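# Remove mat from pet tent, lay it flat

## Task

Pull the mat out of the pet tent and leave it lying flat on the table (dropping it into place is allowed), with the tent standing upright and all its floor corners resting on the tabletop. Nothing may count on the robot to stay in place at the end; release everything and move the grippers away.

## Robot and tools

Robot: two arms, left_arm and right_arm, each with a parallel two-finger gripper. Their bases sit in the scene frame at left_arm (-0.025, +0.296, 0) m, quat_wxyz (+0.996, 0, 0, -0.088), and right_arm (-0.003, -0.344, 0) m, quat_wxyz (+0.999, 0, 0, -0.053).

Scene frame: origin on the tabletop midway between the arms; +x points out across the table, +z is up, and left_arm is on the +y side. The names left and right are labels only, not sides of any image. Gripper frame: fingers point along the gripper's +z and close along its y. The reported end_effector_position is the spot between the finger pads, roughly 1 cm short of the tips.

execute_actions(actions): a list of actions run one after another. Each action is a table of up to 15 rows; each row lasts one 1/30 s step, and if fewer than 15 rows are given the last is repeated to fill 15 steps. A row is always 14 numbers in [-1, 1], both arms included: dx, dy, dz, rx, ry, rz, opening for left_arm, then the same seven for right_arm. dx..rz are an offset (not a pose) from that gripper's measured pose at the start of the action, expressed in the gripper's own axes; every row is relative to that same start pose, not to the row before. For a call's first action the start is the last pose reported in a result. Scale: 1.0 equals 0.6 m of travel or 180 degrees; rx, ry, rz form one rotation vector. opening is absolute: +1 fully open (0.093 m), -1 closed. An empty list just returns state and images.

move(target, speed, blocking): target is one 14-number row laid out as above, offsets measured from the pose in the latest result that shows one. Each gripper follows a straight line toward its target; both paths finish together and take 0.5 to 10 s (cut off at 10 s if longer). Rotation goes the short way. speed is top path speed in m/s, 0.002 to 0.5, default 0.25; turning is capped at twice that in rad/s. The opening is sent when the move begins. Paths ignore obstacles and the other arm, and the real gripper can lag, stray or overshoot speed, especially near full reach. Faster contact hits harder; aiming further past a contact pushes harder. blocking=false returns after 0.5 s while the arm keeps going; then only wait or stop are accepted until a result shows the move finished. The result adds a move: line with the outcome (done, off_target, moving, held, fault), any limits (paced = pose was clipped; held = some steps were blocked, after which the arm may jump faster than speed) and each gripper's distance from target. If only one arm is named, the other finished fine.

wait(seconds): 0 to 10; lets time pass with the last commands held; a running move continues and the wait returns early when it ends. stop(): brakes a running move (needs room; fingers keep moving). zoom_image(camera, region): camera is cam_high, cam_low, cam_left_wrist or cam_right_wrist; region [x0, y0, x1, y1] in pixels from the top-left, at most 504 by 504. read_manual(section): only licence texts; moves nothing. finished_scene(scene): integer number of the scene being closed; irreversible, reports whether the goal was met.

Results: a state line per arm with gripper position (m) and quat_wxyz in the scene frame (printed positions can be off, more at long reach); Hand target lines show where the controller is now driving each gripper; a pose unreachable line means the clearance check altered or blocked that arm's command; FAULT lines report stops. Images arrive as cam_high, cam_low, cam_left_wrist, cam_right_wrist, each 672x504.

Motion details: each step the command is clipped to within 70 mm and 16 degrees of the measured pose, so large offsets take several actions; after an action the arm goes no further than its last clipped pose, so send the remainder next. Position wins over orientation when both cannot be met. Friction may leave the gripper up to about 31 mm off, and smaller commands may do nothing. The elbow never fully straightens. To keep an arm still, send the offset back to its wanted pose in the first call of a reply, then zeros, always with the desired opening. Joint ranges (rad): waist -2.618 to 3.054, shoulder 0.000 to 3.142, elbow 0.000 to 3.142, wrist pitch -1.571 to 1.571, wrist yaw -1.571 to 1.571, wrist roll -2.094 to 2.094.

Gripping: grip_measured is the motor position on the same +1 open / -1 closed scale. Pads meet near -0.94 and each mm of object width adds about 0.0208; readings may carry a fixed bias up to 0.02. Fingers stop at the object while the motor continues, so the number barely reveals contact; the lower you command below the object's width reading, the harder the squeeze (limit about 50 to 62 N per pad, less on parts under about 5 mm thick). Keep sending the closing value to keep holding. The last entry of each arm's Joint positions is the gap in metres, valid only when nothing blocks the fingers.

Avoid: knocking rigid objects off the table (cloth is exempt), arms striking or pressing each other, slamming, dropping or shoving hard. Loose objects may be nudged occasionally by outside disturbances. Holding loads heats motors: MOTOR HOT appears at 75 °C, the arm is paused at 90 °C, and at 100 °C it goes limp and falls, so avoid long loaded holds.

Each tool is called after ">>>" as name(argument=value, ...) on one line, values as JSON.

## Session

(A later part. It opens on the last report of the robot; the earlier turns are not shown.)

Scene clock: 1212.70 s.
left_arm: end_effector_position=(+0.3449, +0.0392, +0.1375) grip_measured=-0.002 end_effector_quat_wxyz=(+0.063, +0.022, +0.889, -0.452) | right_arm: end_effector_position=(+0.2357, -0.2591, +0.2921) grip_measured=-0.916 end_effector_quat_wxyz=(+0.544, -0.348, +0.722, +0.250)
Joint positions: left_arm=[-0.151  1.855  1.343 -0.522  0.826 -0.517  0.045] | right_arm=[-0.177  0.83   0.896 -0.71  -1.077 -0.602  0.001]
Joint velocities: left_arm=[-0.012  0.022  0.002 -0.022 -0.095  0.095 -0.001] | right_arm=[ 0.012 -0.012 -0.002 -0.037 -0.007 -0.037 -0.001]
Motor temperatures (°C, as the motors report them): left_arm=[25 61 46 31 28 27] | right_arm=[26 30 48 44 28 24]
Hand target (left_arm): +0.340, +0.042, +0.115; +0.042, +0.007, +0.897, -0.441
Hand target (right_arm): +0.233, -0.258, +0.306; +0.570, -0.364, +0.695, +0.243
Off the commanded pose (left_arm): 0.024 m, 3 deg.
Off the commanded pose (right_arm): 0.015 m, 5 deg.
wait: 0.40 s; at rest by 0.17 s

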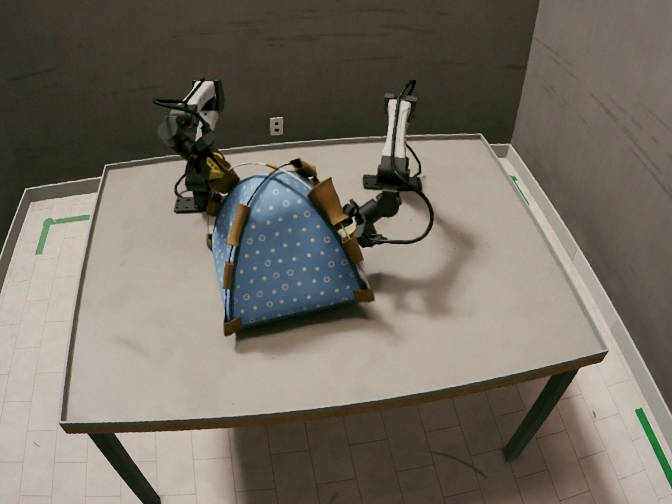

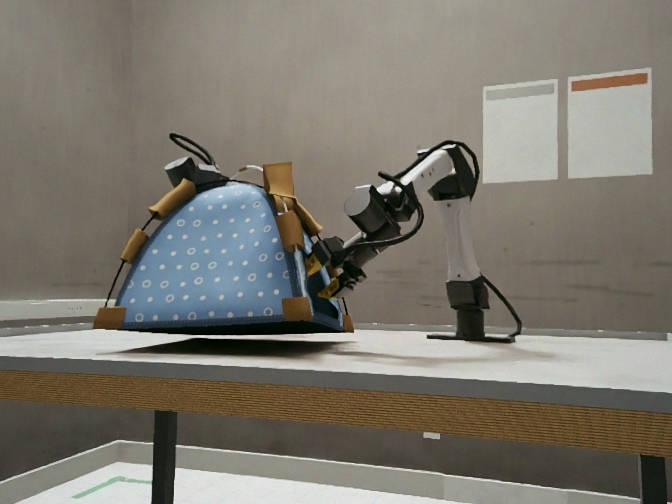

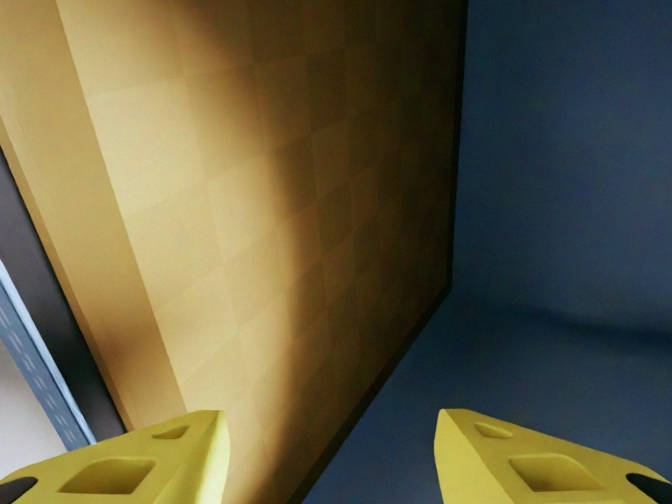

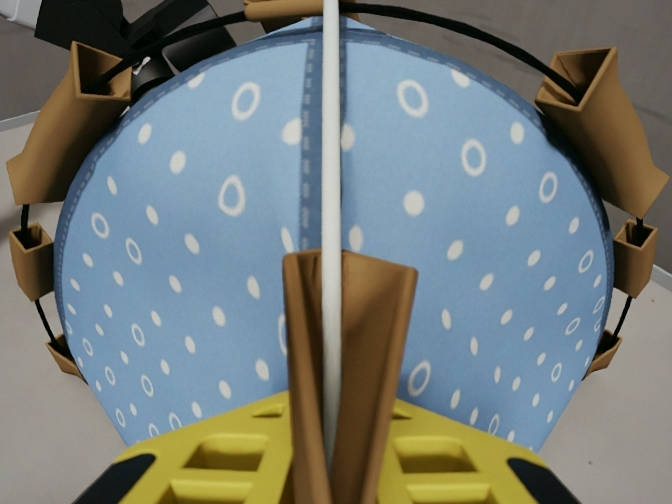

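>>> execute_actions(actions=[[[0.003,0.0166,0.0089,0,0,0,0.0,-0.0238,0.0025,-0.0073,0,-0.019,-0.0192,-1],[0.006,0.0331,0.0178,0,0,0,0.0,-0.0238,0.0025,-0.0073,0,-0.019,-0.0192,-1],[0.009,0.0497,0.0268,0,0,0,0.0,-0.0238,0.0025,-0.0073,0,-0.019,-0.0192,-1],[0.012,0.0662,0.0357,0,0,0,0.0,-0.0238,0.0025,-0.0073,0,-0.019,-0.0192,-1],[0.015,0.0828,0.0446,0,0,0,0.0,-0.0238,0.0025,-0.0073,0,-0.019,-0.0192,-1],[0.018,0.0993,0.0535,0,0,0,0.0,-0.0238,0.0025,-0.0073,0,-0.019,-0.0192,-1]]])

>>> wait(seconds=0.6)

Scene clock: 1240.27 s.
left_arm: end_effector_position=(+0.3390, +0.0456, +0.0718) grip_measured=-0.002 end_effector_quat_wxyz=(+0.050, +0.018, +0.893, -0.447) | right_arm: end_effector_position=(+0.2359, -0.2593, +0.2919) grip_measured=-0.916 end_effector_quat_wxyz=(+0.543, -0.348, +0.722, +0.249)
Joint positions: left_arm=[-0.14   1.939  1.191 -0.33   0.829 -0.497  0.045] | right_arm=[-0.177  0.83   0.896 -0.71  -1.075 -0.602  0.001]
Joint velocities: left_arm=[ 0.007 -0.012  0.002  0.33   0.037 -0.007  0.   ] | right_arm=[-0.012 -0.017 -0.012 -0.051  0.037  0.007  0.   ]
Motor temperatures (°C, as the motors report them): left_arm=[25 60 44 33 28 27] | right_arm=[26 30 48 44 28 24]
Hand target (left_arm): +0.343, +0.048, +0.069; +0.062, +0.023, +0.890, -0.452
Hand target (right_arm): +0.233, -0.258, +0.306; +0.570, -0.364, +0.695, +0.243
Off the commanded pose (left_arm): 0.005 m, 2 deg.
Off the commanded pose (right_arm): 0.015 m, 5 deg.

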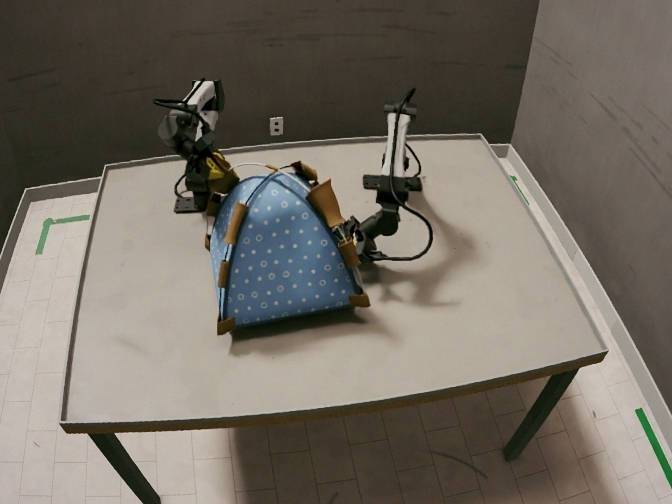

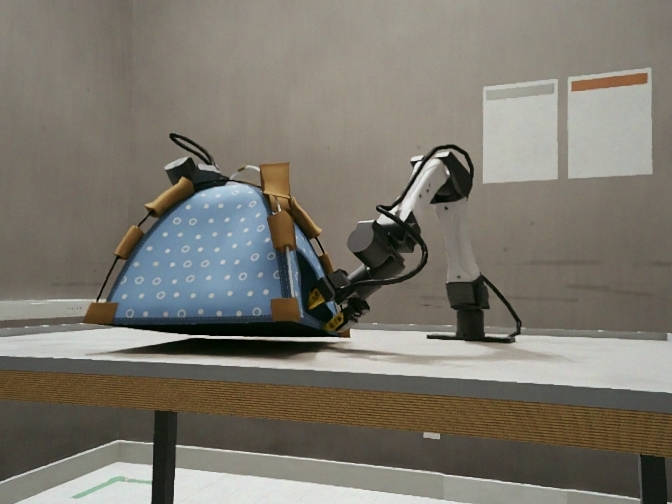

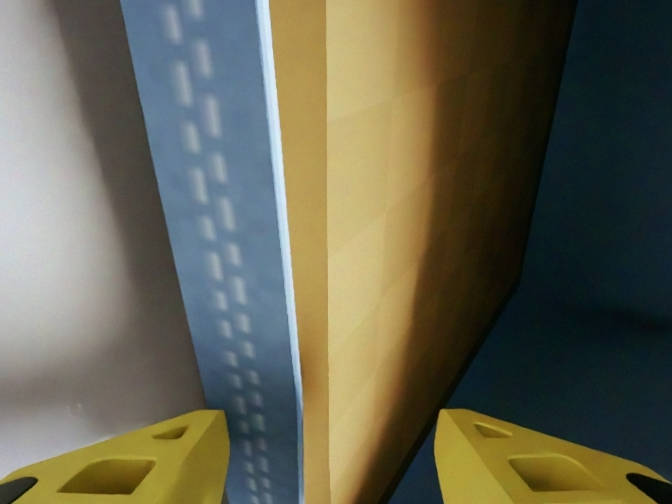

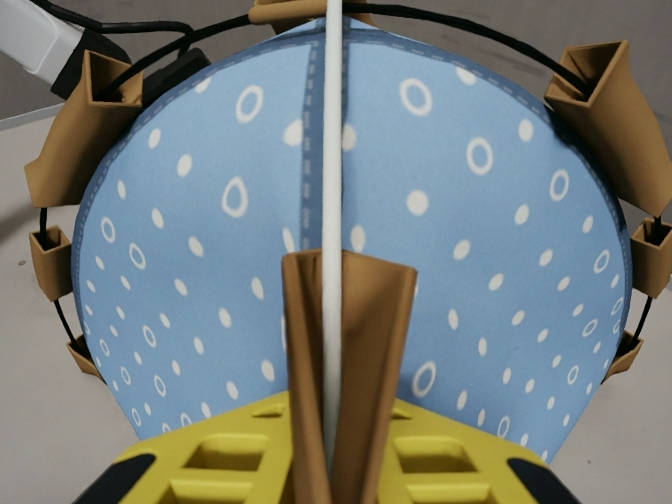

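Scene clock: 1240.87 s.
left_arm: end_effector_position=(+0.3436, +0.0441, +0.0744) grip_measured=-0.002 end_effector_quat_wxyz=(+0.063, +0.024, +0.890, -0.451) | right_arm: end_effector_position=(+0.2359, -0.2593, +0.2919) grip_measured=-0.916 end_effector_quat_wxyz=(+0.543, -0.348, +0.722, +0.249)
Joint positions: left_arm=[-0.14   1.939  1.191 -0.301  0.829 -0.497  0.045] | right_arm=[-0.177  0.83   0.896 -0.709 -1.075 -0.602  0.001]
Joint velocities: left_arm=[ 0.007  0.007  0.002  0.037  0.007  0.081 -0.   ] | right_arm=[ 0.007 -0.012 -0.007 -0.007 -0.066  0.007  0.   ]
Motor temperatures (°C, as the motors report them): left_arm=[25 60 44 33 28 27] | right_arm=[26 30 48 44 28 24]
Hand target (left_arm): +0.343, +0.048, +0.069; +0.062, +0.023, +0.890, -0.452
Hand target (right_arm): +0.233, -0.258, +0.306; +0.570, -0.364, +0.695, +0.243
Off the commanded pose (left_arm): 0.006 m, 0 deg.
Off the commanded pose (right_arm): 0.015 m, 5 deg.
wait: 0.60 s; at rest by 0.30 s

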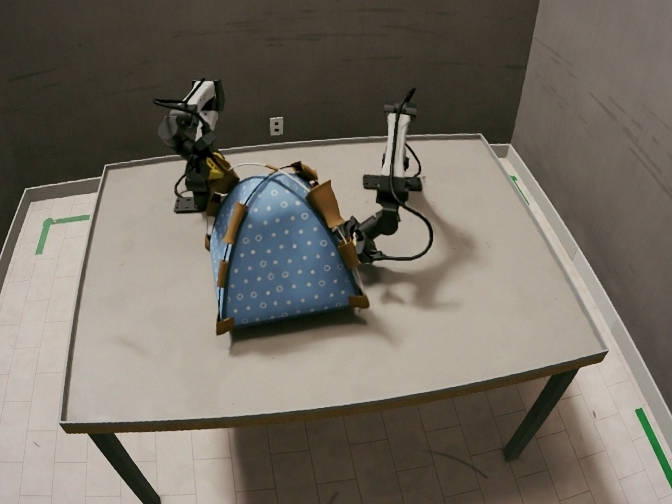

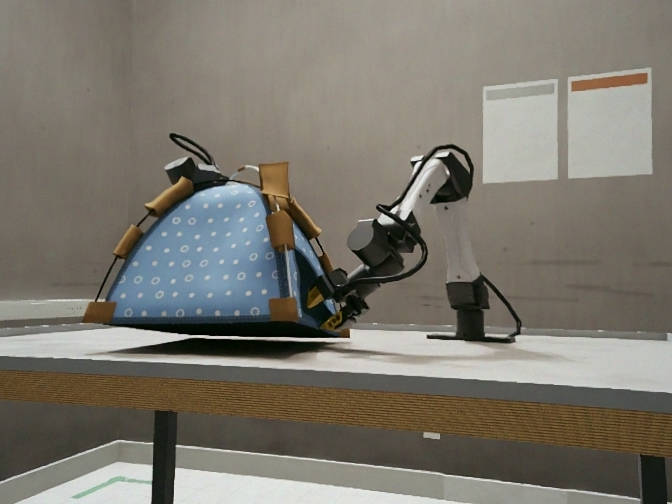

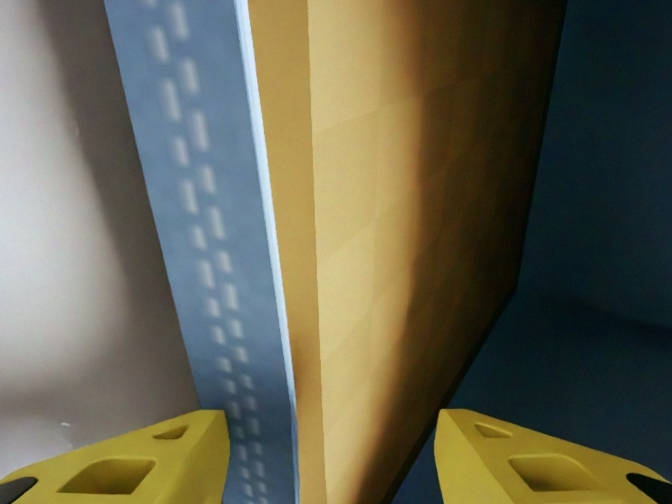

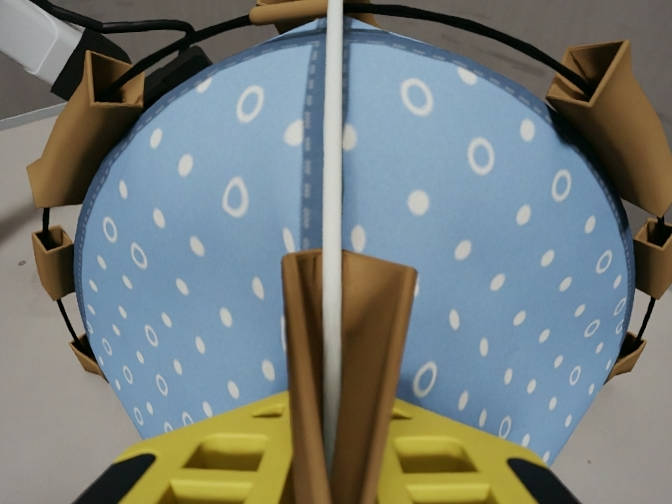

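>>> execute_actions(actions=[[[-0.0044,-0.025,-0.0216,-0.028,0,0,0.0,-0.0238,0.0025,-0.0073,0,-0.019,-0.0192,-1],[-0.0089,-0.05,-0.0432,-0.055,0,0,0.0,-0.0238,0.0025,-0.0073,0,-0.019,-0.0192,-1],[-0.0133,-0.0752,-0.0648,-0.0833,0,0,0.0,-0.0238,0.0025,-0.0073,0,-0.019,-0.0192,-1]],[[0.0021,-0.021,0.031,-0.028,0,0,0.0,-0.0238,0.0025,-0.0073,0,-0.019,-0.0192,-1],[0.0042,-0.0415,0.062,-0.055,0,0,0.0,-0.0238,0.0025,-0.0073,0,-0.019,-0.0192,-1],[0.0063,-0.0623,0.0925,-0.0833,0,0,0.0,-0.0238,0.0025,-0.0073,0,-0.019,-0.0192,-1]]])

>>> wait(seconds=0.6)

Scene clock: 1287.20 s.
left_arm: end_effector_position=(+0.3452, -0.0235, +0.1430) grip_measured=-0.002 end_effector_quat_wxyz=(+0.105, +0.022, +0.962, -0.252) | right_arm: end_effector_position=(+0.2379, -0.2627, +0.2918) grip_measured=-0.916 end_effector_quat_wxyz=(+0.545, -0.343, +0.725, +0.242)
Joint positions: left_arm=[-0.434  1.988  1.737 -0.845  0.296 -0.637  0.045] | right_arm=[-0.186  0.83   0.896 -0.704 -1.066 -0.599  0.001]
Joint velocities: left_arm=[ 0.012  0.007  0.061 -0.154 -0.11  -0.066  0.001] | right_arm=[-0.002 -0.027  0.012 -0.022  0.007 -0.081 -0.001]
Motor temperatures (°C, as the motors report them): left_arm=[25 64 45 34 28 27] | right_arm=[26 29 48 45 28 24]
Hand target (left_arm): +0.349, -0.019, +0.137; +0.098, +0.007, +0.967, -0.237
Hand target (right_arm): +0.234, -0.258, +0.306; +0.570, -0.363, +0.696, +0.242
Off the commanded pose (left_arm): 0.009 m, 3 deg.
Off the commanded pose (right_arm): 0.016 m, 5 deg.

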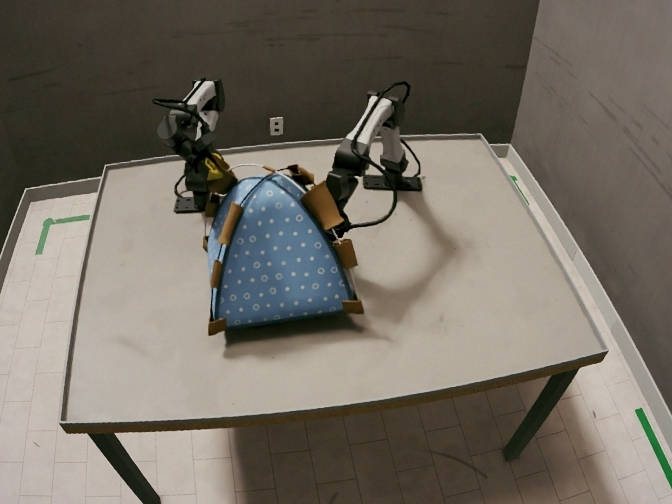

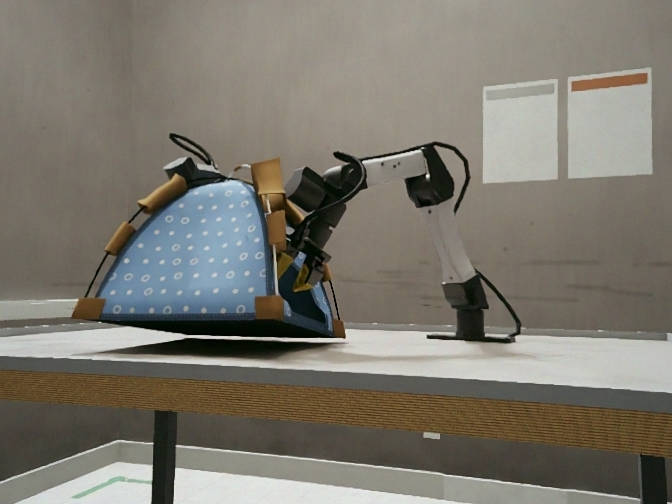

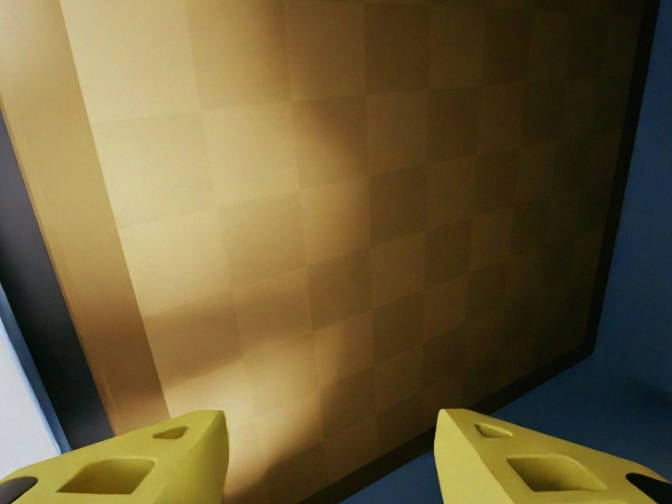

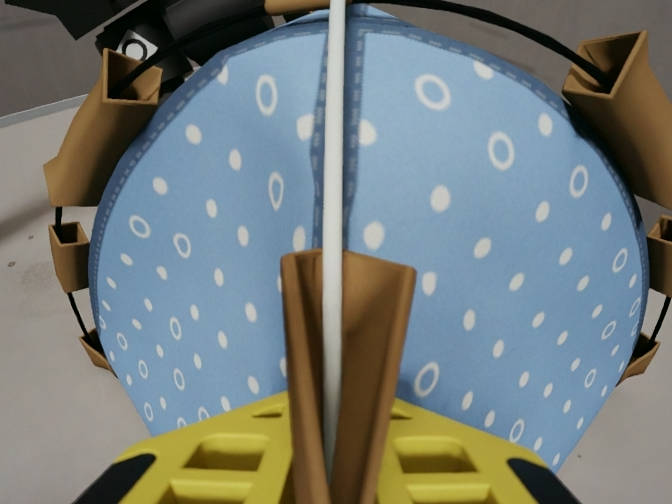

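Scene clock: 1287.80 s.
left_arm: end_effector_position=(+0.3434, -0.0198, +0.1416) grip_measured=-0.002 end_effector_quat_wxyz=(+0.100, +0.015, +0.965, -0.243) | right_arm: end_effector_position=(+0.2380, -0.2627, +0.2919) grip_measured=-0.916 end_effector_quat_wxyz=(+0.545, -0.343, +0.725, +0.242)
Joint positions: left_arm=[-0.434  1.988  1.742 -0.868  0.283 -0.645  0.045] | right_arm=[-0.186  0.83   0.896 -0.703 -1.066 -0.599  0.001]
Joint velocities: left_arm=[-0.012  0.007  0.002  0.022 -0.037 -0.051  0.   ] | right_arm=[-0.012  0.007  0.002  0.007  0.066  0.007 -0.   ]
Motor temperatures (°C, as the motors report them): left_arm=[25 64 45 34 28 27] | right_arm=[26 29 48 45 28 24]
Hand target (left_arm): +0.349, -0.019, +0.137; +0.098, +0.007, +0.967, -0.237
Hand target (right_arm): +0.234, -0.258, +0.306; +0.570, -0.363, +0.696, +0.242
Off the commanded pose (left_arm): 0.008 m, 1 deg.
Off the commanded pose (right_arm): 0.016 m, 5 deg.
wait: 0.60 s; at rest by 0.37 s

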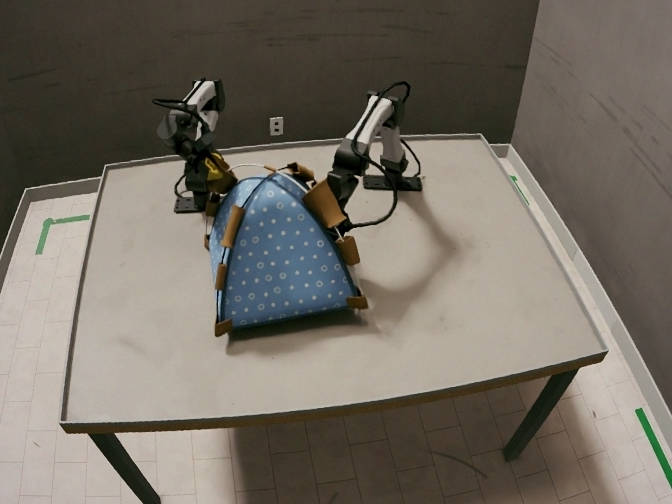

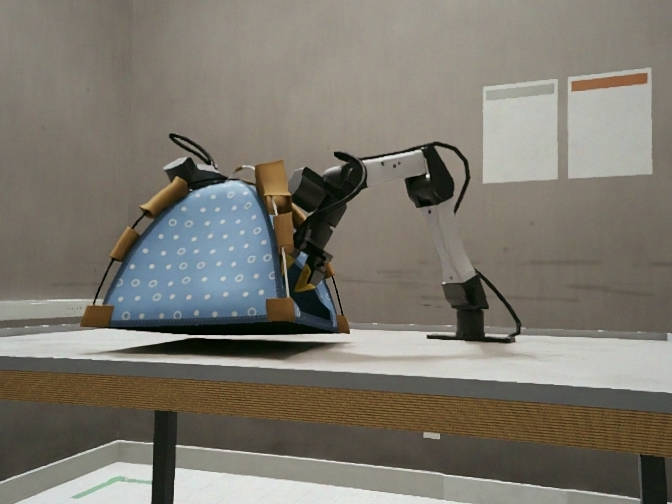

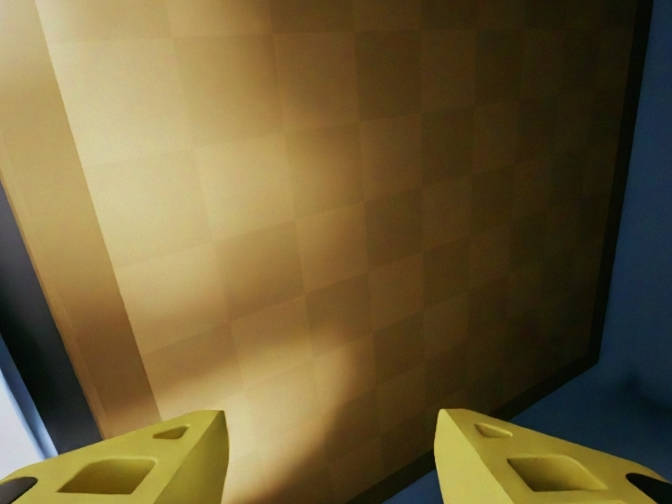

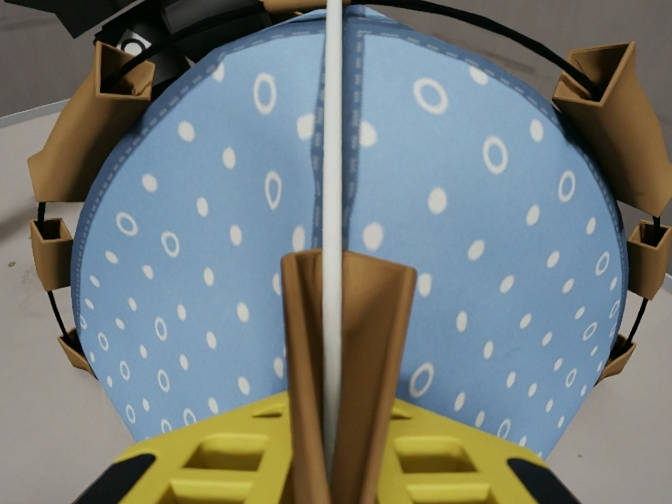

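>>> execute_actions(actions=[[[0.005,0.0135,0.0206,-0.007,0,0,0.0,-0.0252,0.0093,-0.0053,-0.0064,-0.0208,-0.019,-1],[0.01,0.027,0.041,-0.014,0,0,0.0,-0.0252,0.0093,-0.0053,-0.0064,-0.0208,-0.019,-1],[0.015,0.0405,0.062,-0.021,0,0,0.0,-0.0252,0.0093,-0.0053,-0.0064,-0.0208,-0.019,-1],[0.0198,0.054,0.0823,-0.028,0,0,0.0,-0.0252,0.0093,-0.0053,-0.0064,-0.0208,-0.019,-1]]])

>>> wait(seconds=0.6)

Scene clock: 1304.87 s.
left_arm: end_effector_position=(+0.3451, -0.0125, +0.0898) grip_measured=-0.002 end_effector_quat_wxyz=(+0.099, +0.009, +0.973, -0.207) | right_arm: end_effector_position=(+0.2375, -0.2621, +0.2923) grip_measured=-0.916 end_effector_quat_wxyz=(+0.546, -0.344, +0.724, +0.244)
Joint positions: left_arm=[-0.441  2.03   1.623 -0.755  0.222 -0.645  0.045] | right_arm=[-0.186  0.83   0.896 -0.703 -1.072 -0.599  0.001]
Joint velocities: left_arm=[ 0.002  0.007  0.017  0.081 -0.007  0.051  0.   ] | right_arm=[-0.002 -0.007  0.007 -0.037  0.007 -0.066 -0.001]
Motor temperatures (°C, as the motors report them): left_arm=[25 65 48 33 28 27] | right_arm=[26 29 48 45 28 24]
Hand target (left_arm): +0.344, -0.015, +0.082; +0.101, +0.011, +0.974, -0.200
Hand target (right_arm): +0.234, -0.258, +0.307; +0.570, -0.364, +0.695, +0.244
Off the commanded pose (left_arm): 0.009 m, 1 deg.
Off the commanded pose (right_arm): 0.016 m, 5 deg.

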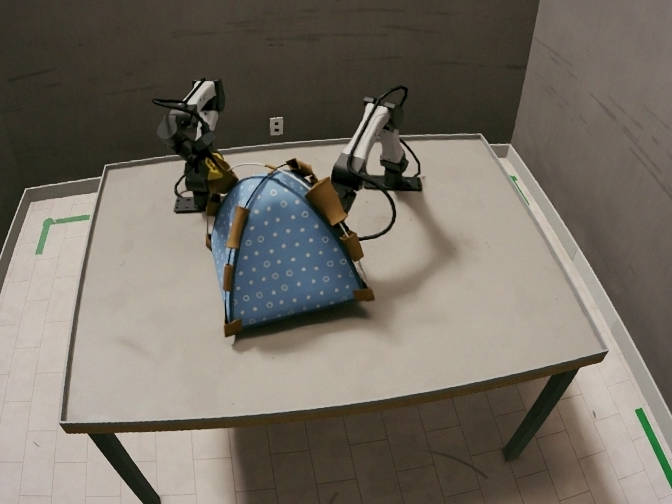

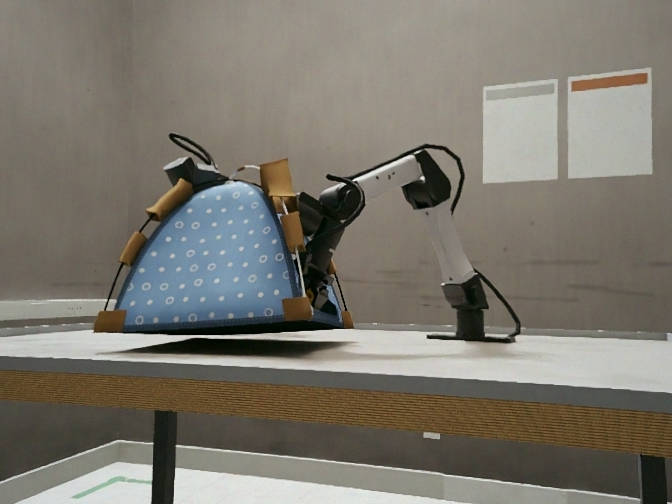

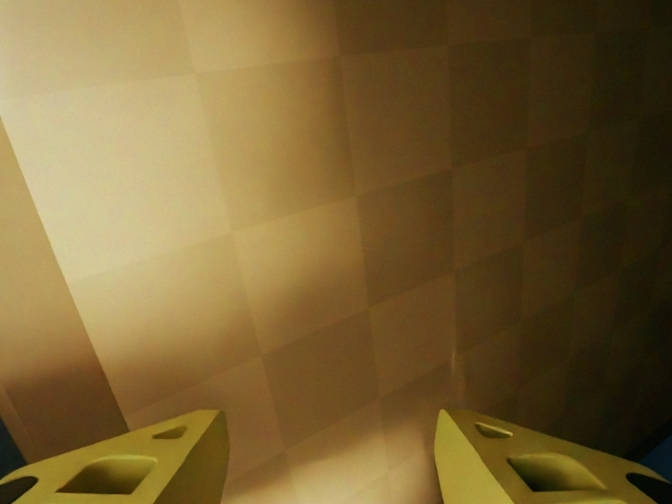

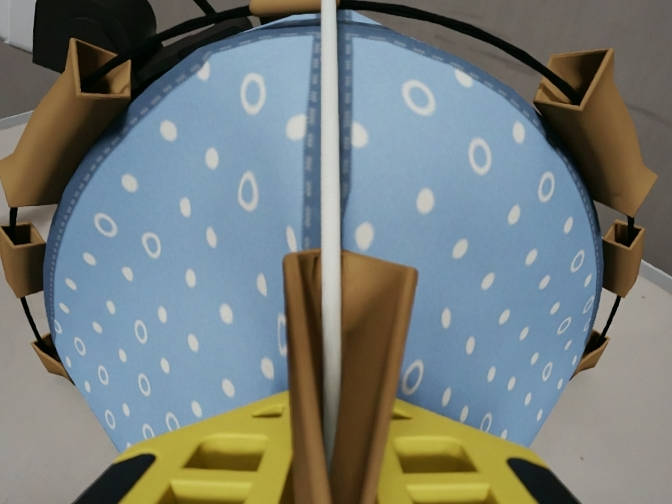

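Scene clock: 1305.47 s.
left_arm: end_effector_position=(+0.3475, -0.0135, +0.0908) grip_measured=-0.002 end_effector_quat_wxyz=(+0.105, +0.009, +0.972, -0.209) | right_arm: end_effector_position=(+0.2373, -0.2619, +0.2925) grip_measured=-0.916 end_effector_quat_wxyz=(+0.546, -0.344, +0.724, +0.245)
Joint positions: left_arm=[-0.441  2.03   1.623 -0.743  0.218 -0.645  0.045] | right_arm=[-0.186  0.83   0.896 -0.703 -1.074 -0.599  0.001]
Joint velocities: left_arm=[ 0.012 -0.007  0.002  0.007 -0.022  0.037  0.001] | right_arm=[ 0.017 -0.012 -0.012  0.051 -0.007  0.022 -0.   ]
Motor temperatures (°C, as the motors report them): left_arm=[25 65 48 33 28 27] | right_arm=[26 29 48 45 28 24]
Hand target (left_arm): +0.344, -0.015, +0.082; +0.101, +0.011, +0.974, -0.200
Hand target (right_arm): +0.234, -0.258, +0.307; +0.570, -0.364, +0.695, +0.244
Off the commanded pose (left_arm): 0.010 m, 1 deg.
Off the commanded pose (right_arm): 0.015 m, 5 deg.
wait: 0.60 s; at rest by 0.27 s

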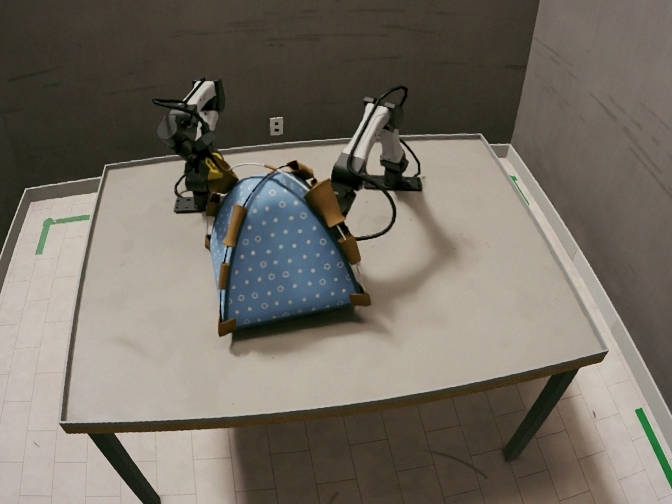

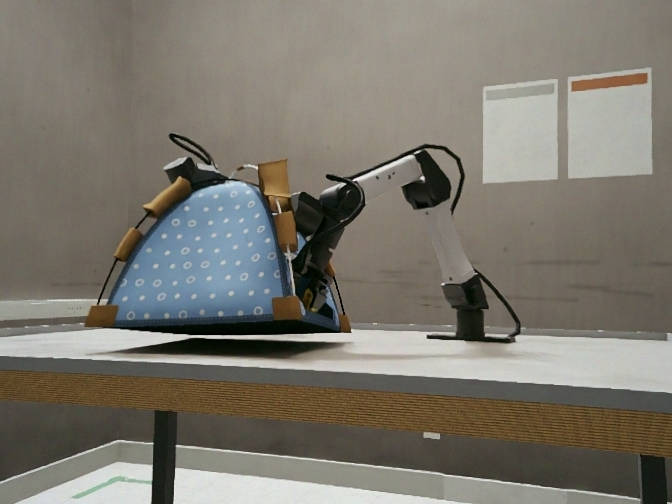

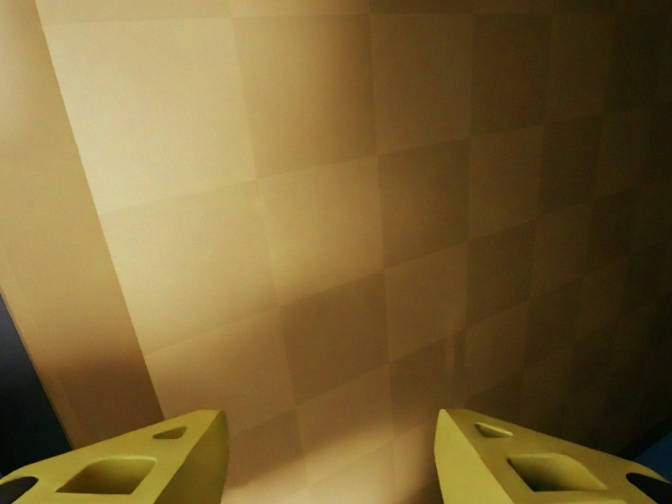

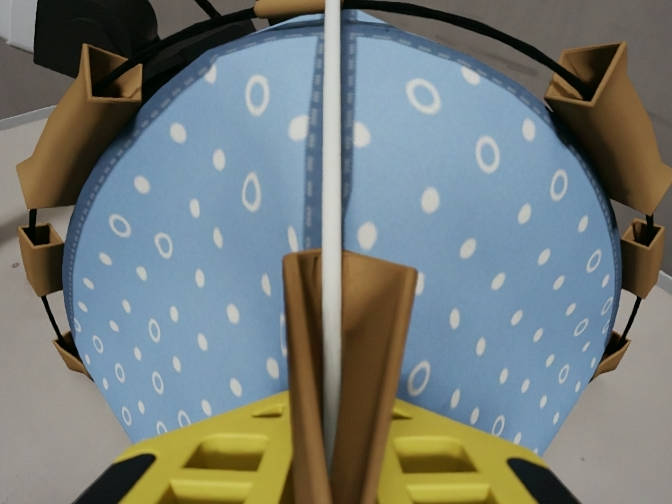

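>>> execute_actions(actions=[])

Scene clock: 1324.47 s.
left_arm: end_effector_position=(+0.3475, -0.0135, +0.0908) grip_measured=-0.002 end_effector_quat_wxyz=(+0.105, +0.009, +0.972, -0.209) | right_arm: end_effector_position=(+0.2373, -0.2619, +0.2925) grip_measured=-0.916 end_effector_quat_wxyz=(+0.546, -0.344, +0.724, +0.245)
Joint positions: left_arm=[-0.441  2.03   1.623 -0.743  0.218 -0.645  0.045] | right_arm=[-0.186  0.83   0.896 -0.703 -1.074 -0.599  0.001]
Joint velocities: left_arm=[ 0.017  0.007  0.002  0.037 -0.037 -0.051  0.001] | right_arm=[-0.017  0.017  0.022  0.037  0.007  0.022  0.   ]
Motor temperatures (°C, as the motors report them): left_arm=[25 68 47 34 28 27] | right_arm=[26 29 48 45 28 24]
Hand target (left_arm): +0.344, -0.015, +0.082; +0.101, +0.011, +0.974, -0.200
Hand target (right_arm): +0.234, -0.258, +0.307; +0.570, -0.364, +0.695, +0.244
Off the commanded pose (left_arm): 0.010 m, 1 deg.
Off the commanded pose (right_arm): 0.015 m, 5 deg.

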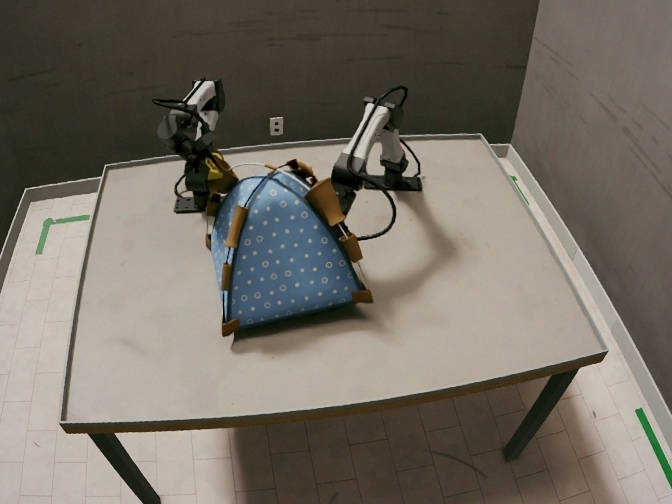

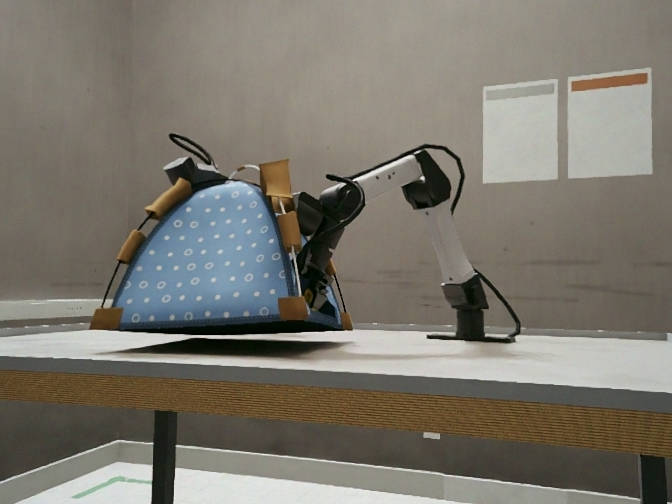

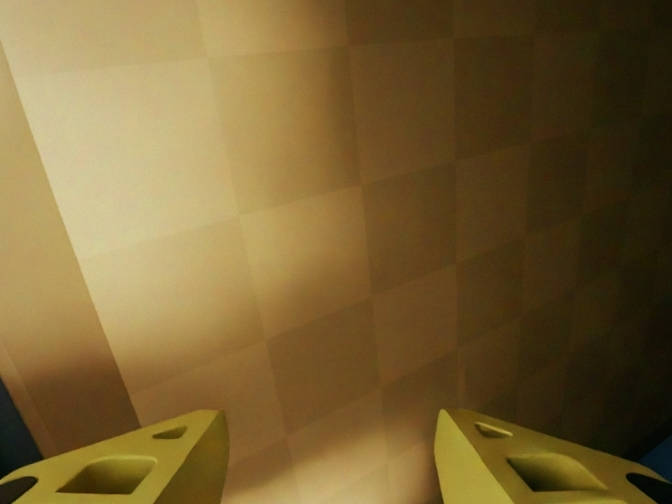

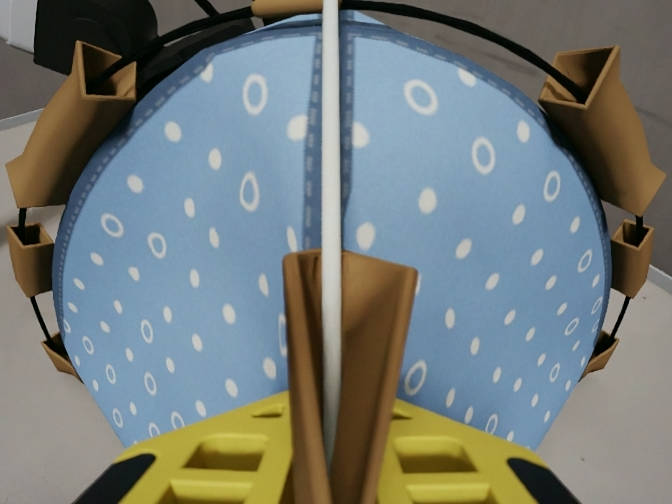

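>>> execute_actions(actions=[[[0.0035,0.007,0.015,0,0,0,0.0,-0.0252,0.0093,-0.0053,-0.0064,-0.0208,-0.019,-1],[0.0069,0.0135,0.0297,0,0,0,0.0,-0.0252,0.0093,-0.0053,-0.0064,-0.0208,-0.019,-1],[0.0069,0.0135,0.0297,0,0,0,0.0,-0.0252,0.0093,-0.0053,-0.0064,-0.0208,-0.019,-1],[0.0069,0.0135,0.0297,0,0,0,0.0,-0.0252,0.0093,-0.0053,-0.0064,-0.0208,-0.019,-1],[0.0069,0.0135,0.0297,0,0,0,0.0,-0.0252,0.0093,-0.0053,-0.0064,-0.0208,-0.019,-1],[0.0065,0.0287,0.0229,0,0,0,0.0,-0.0252,0.0093,-0.0053,-0.0064,-0.0208,-0.019,-1],[0.006,0.0439,0.0161,0,0,0,0.0,-0.0252,0.0093,-0.0053,-0.0064,-0.0208,-0.019,-1],[0.0056,0.0591,0.0093,0,0,0,0.0,-0.0252,0.0093,-0.0053,-0.0064,-0.0208,-0.019,-1],[0.0051,0.0743,0.0025,0,0,0,0.0,-0.0252,0.0093,-0.0053,-0.0064,-0.0208,-0.019,-1],[0.0047,0.0895,-0.0043,0,0,0,0.0,-0.0252,0.0093,-0.0053,-0.0064,-0.0208,-0.019,-1]]])

>>> wait(seconds=0.5)

Scene clock: 1345.43 s.
left_arm: end_effector_position=(+0.3525, +0.0376, +0.0682) grip_measured=-0.002 end_effector_quat_wxyz=(+0.102, -0.008, +0.975, -0.199) | right_arm: end_effector_position=(+0.2369, -0.2613, +0.2929) grip_measured=-0.916 end_effector_quat_wxyz=(+0.546, -0.345, +0.722, +0.247)
Joint positions: left_arm=[-0.335  1.974  1.461 -0.672  0.241 -0.576  0.045] | right_arm=[-0.186  0.83   0.896 -0.703 -1.079 -0.599  0.001]
Joint velocities: left_arm=[ 0.149 -0.071  0.022  0.007  0.037  0.095 -0.002] | right_arm=[-0.002 -0.002  0.017 -0.022 -0.007 -0.051  0.   ]
Motor temperatures (°C, as the motors report them): left_arm=[26 70 46 34 28 27] | right_arm=[26 29 48 45 28 24]
Hand target (left_arm): +0.348, +0.037, +0.071; +0.105, +0.009, +0.973, -0.207
Hand target (right_arm): +0.233, -0.257, +0.307; +0.571, -0.365, +0.693, +0.247
Off the commanded pose (left_arm): 0.006 m, 2 deg.
Off the commanded pose (right_arm): 0.016 m, 5 deg.

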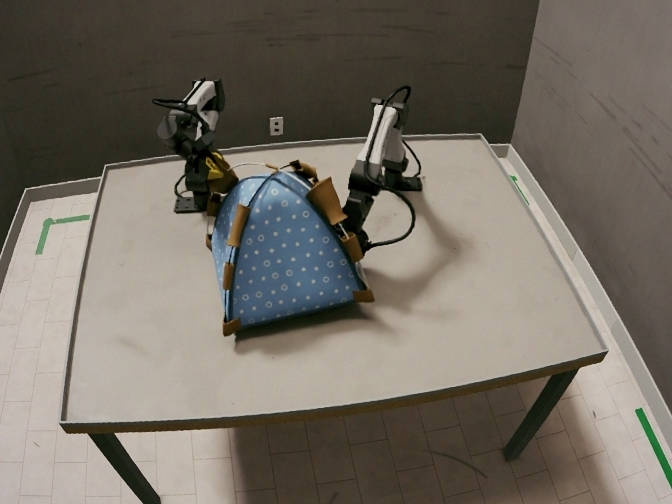

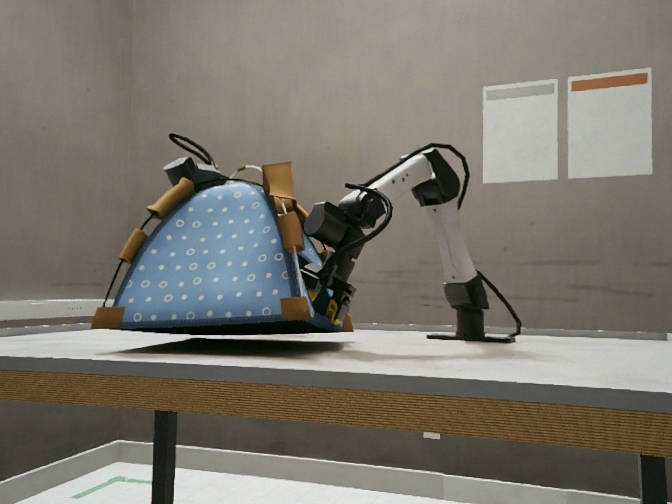

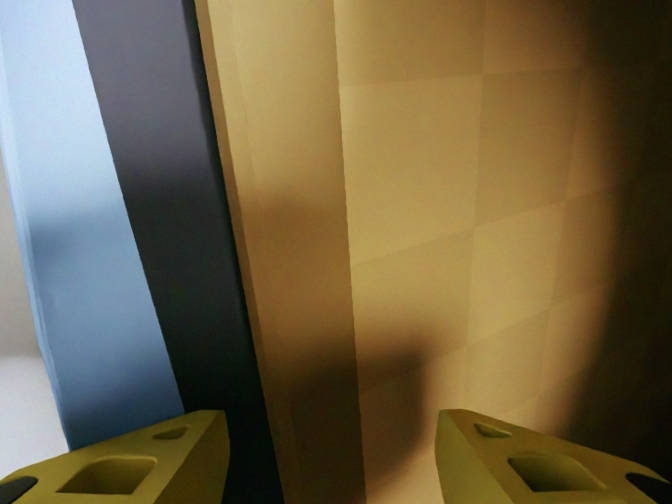

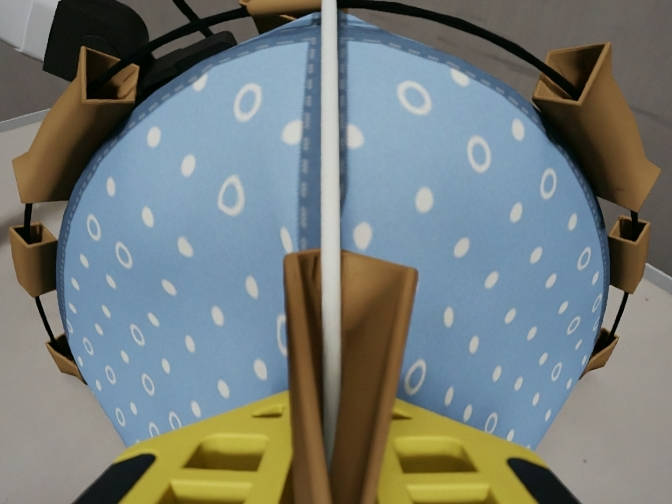

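Scene clock: 1345.93 s.
left_arm: end_effector_position=(+0.3544, +0.0363, +0.0729) grip_measured=-0.002 end_effector_quat_wxyz=(+0.109, +0.002, +0.972, -0.206) | right_arm: end_effector_position=(+0.2368, -0.2612, +0.2930) grip_measured=-0.916 end_effector_quat_wxyz=(+0.546, -0.345, +0.722, +0.247)
Joint positions: left_arm=[-0.332  1.966  1.461 -0.663  0.25  -0.555  0.045] | right_arm=[-0.186  0.83   0.896 -0.703 -1.079 -0.599  0.001]
Joint velocities: left_arm=[-0.022 -0.007 -0.007  0.007 -0.037 -0.022  0.001] | right_arm=[-0.002 -0.017  0.002  0.051 -0.022 -0.095  0.   ]
Motor temperatures (°C, as the motors report them): left_arm=[26 70 46 34 28 27] | right_arm=[26 29 48 45 28 24]
Hand target (left_arm): +0.349, +0.037, +0.071; +0.105, +0.009, +0.973, -0.207
Hand target (right_arm): +0.233, -0.257, +0.307; +0.571, -0.365, +0.693, +0.247
Off the commanded pose (left_arm): 0.007 m, 1 deg.
Off the commanded pose (right_arm): 0.016 m, 5 deg.
wait: 0.50 s; at rest by 0.30 s

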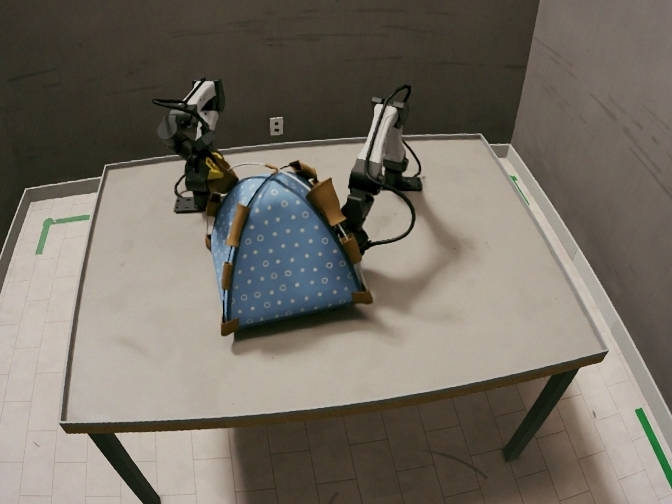

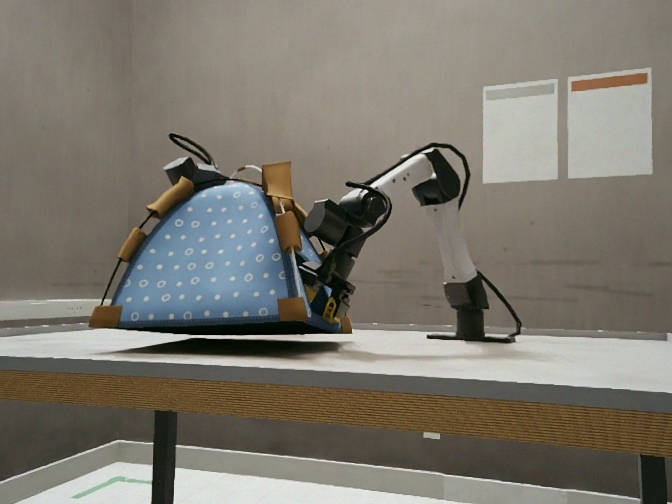

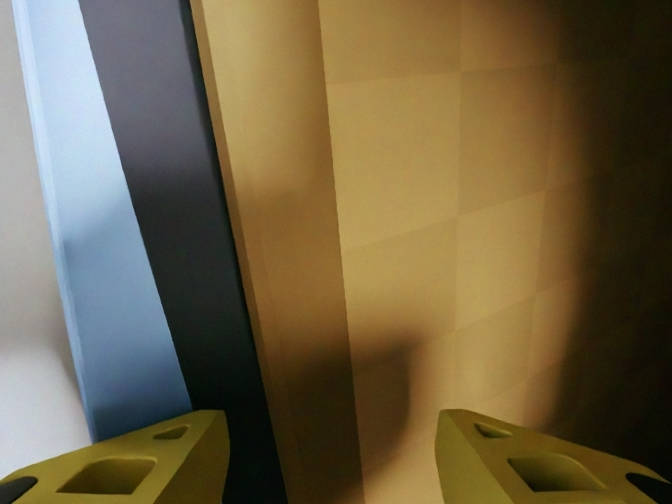

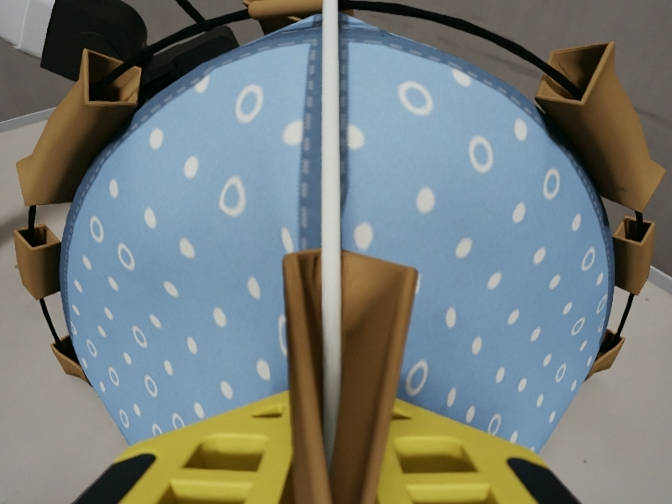

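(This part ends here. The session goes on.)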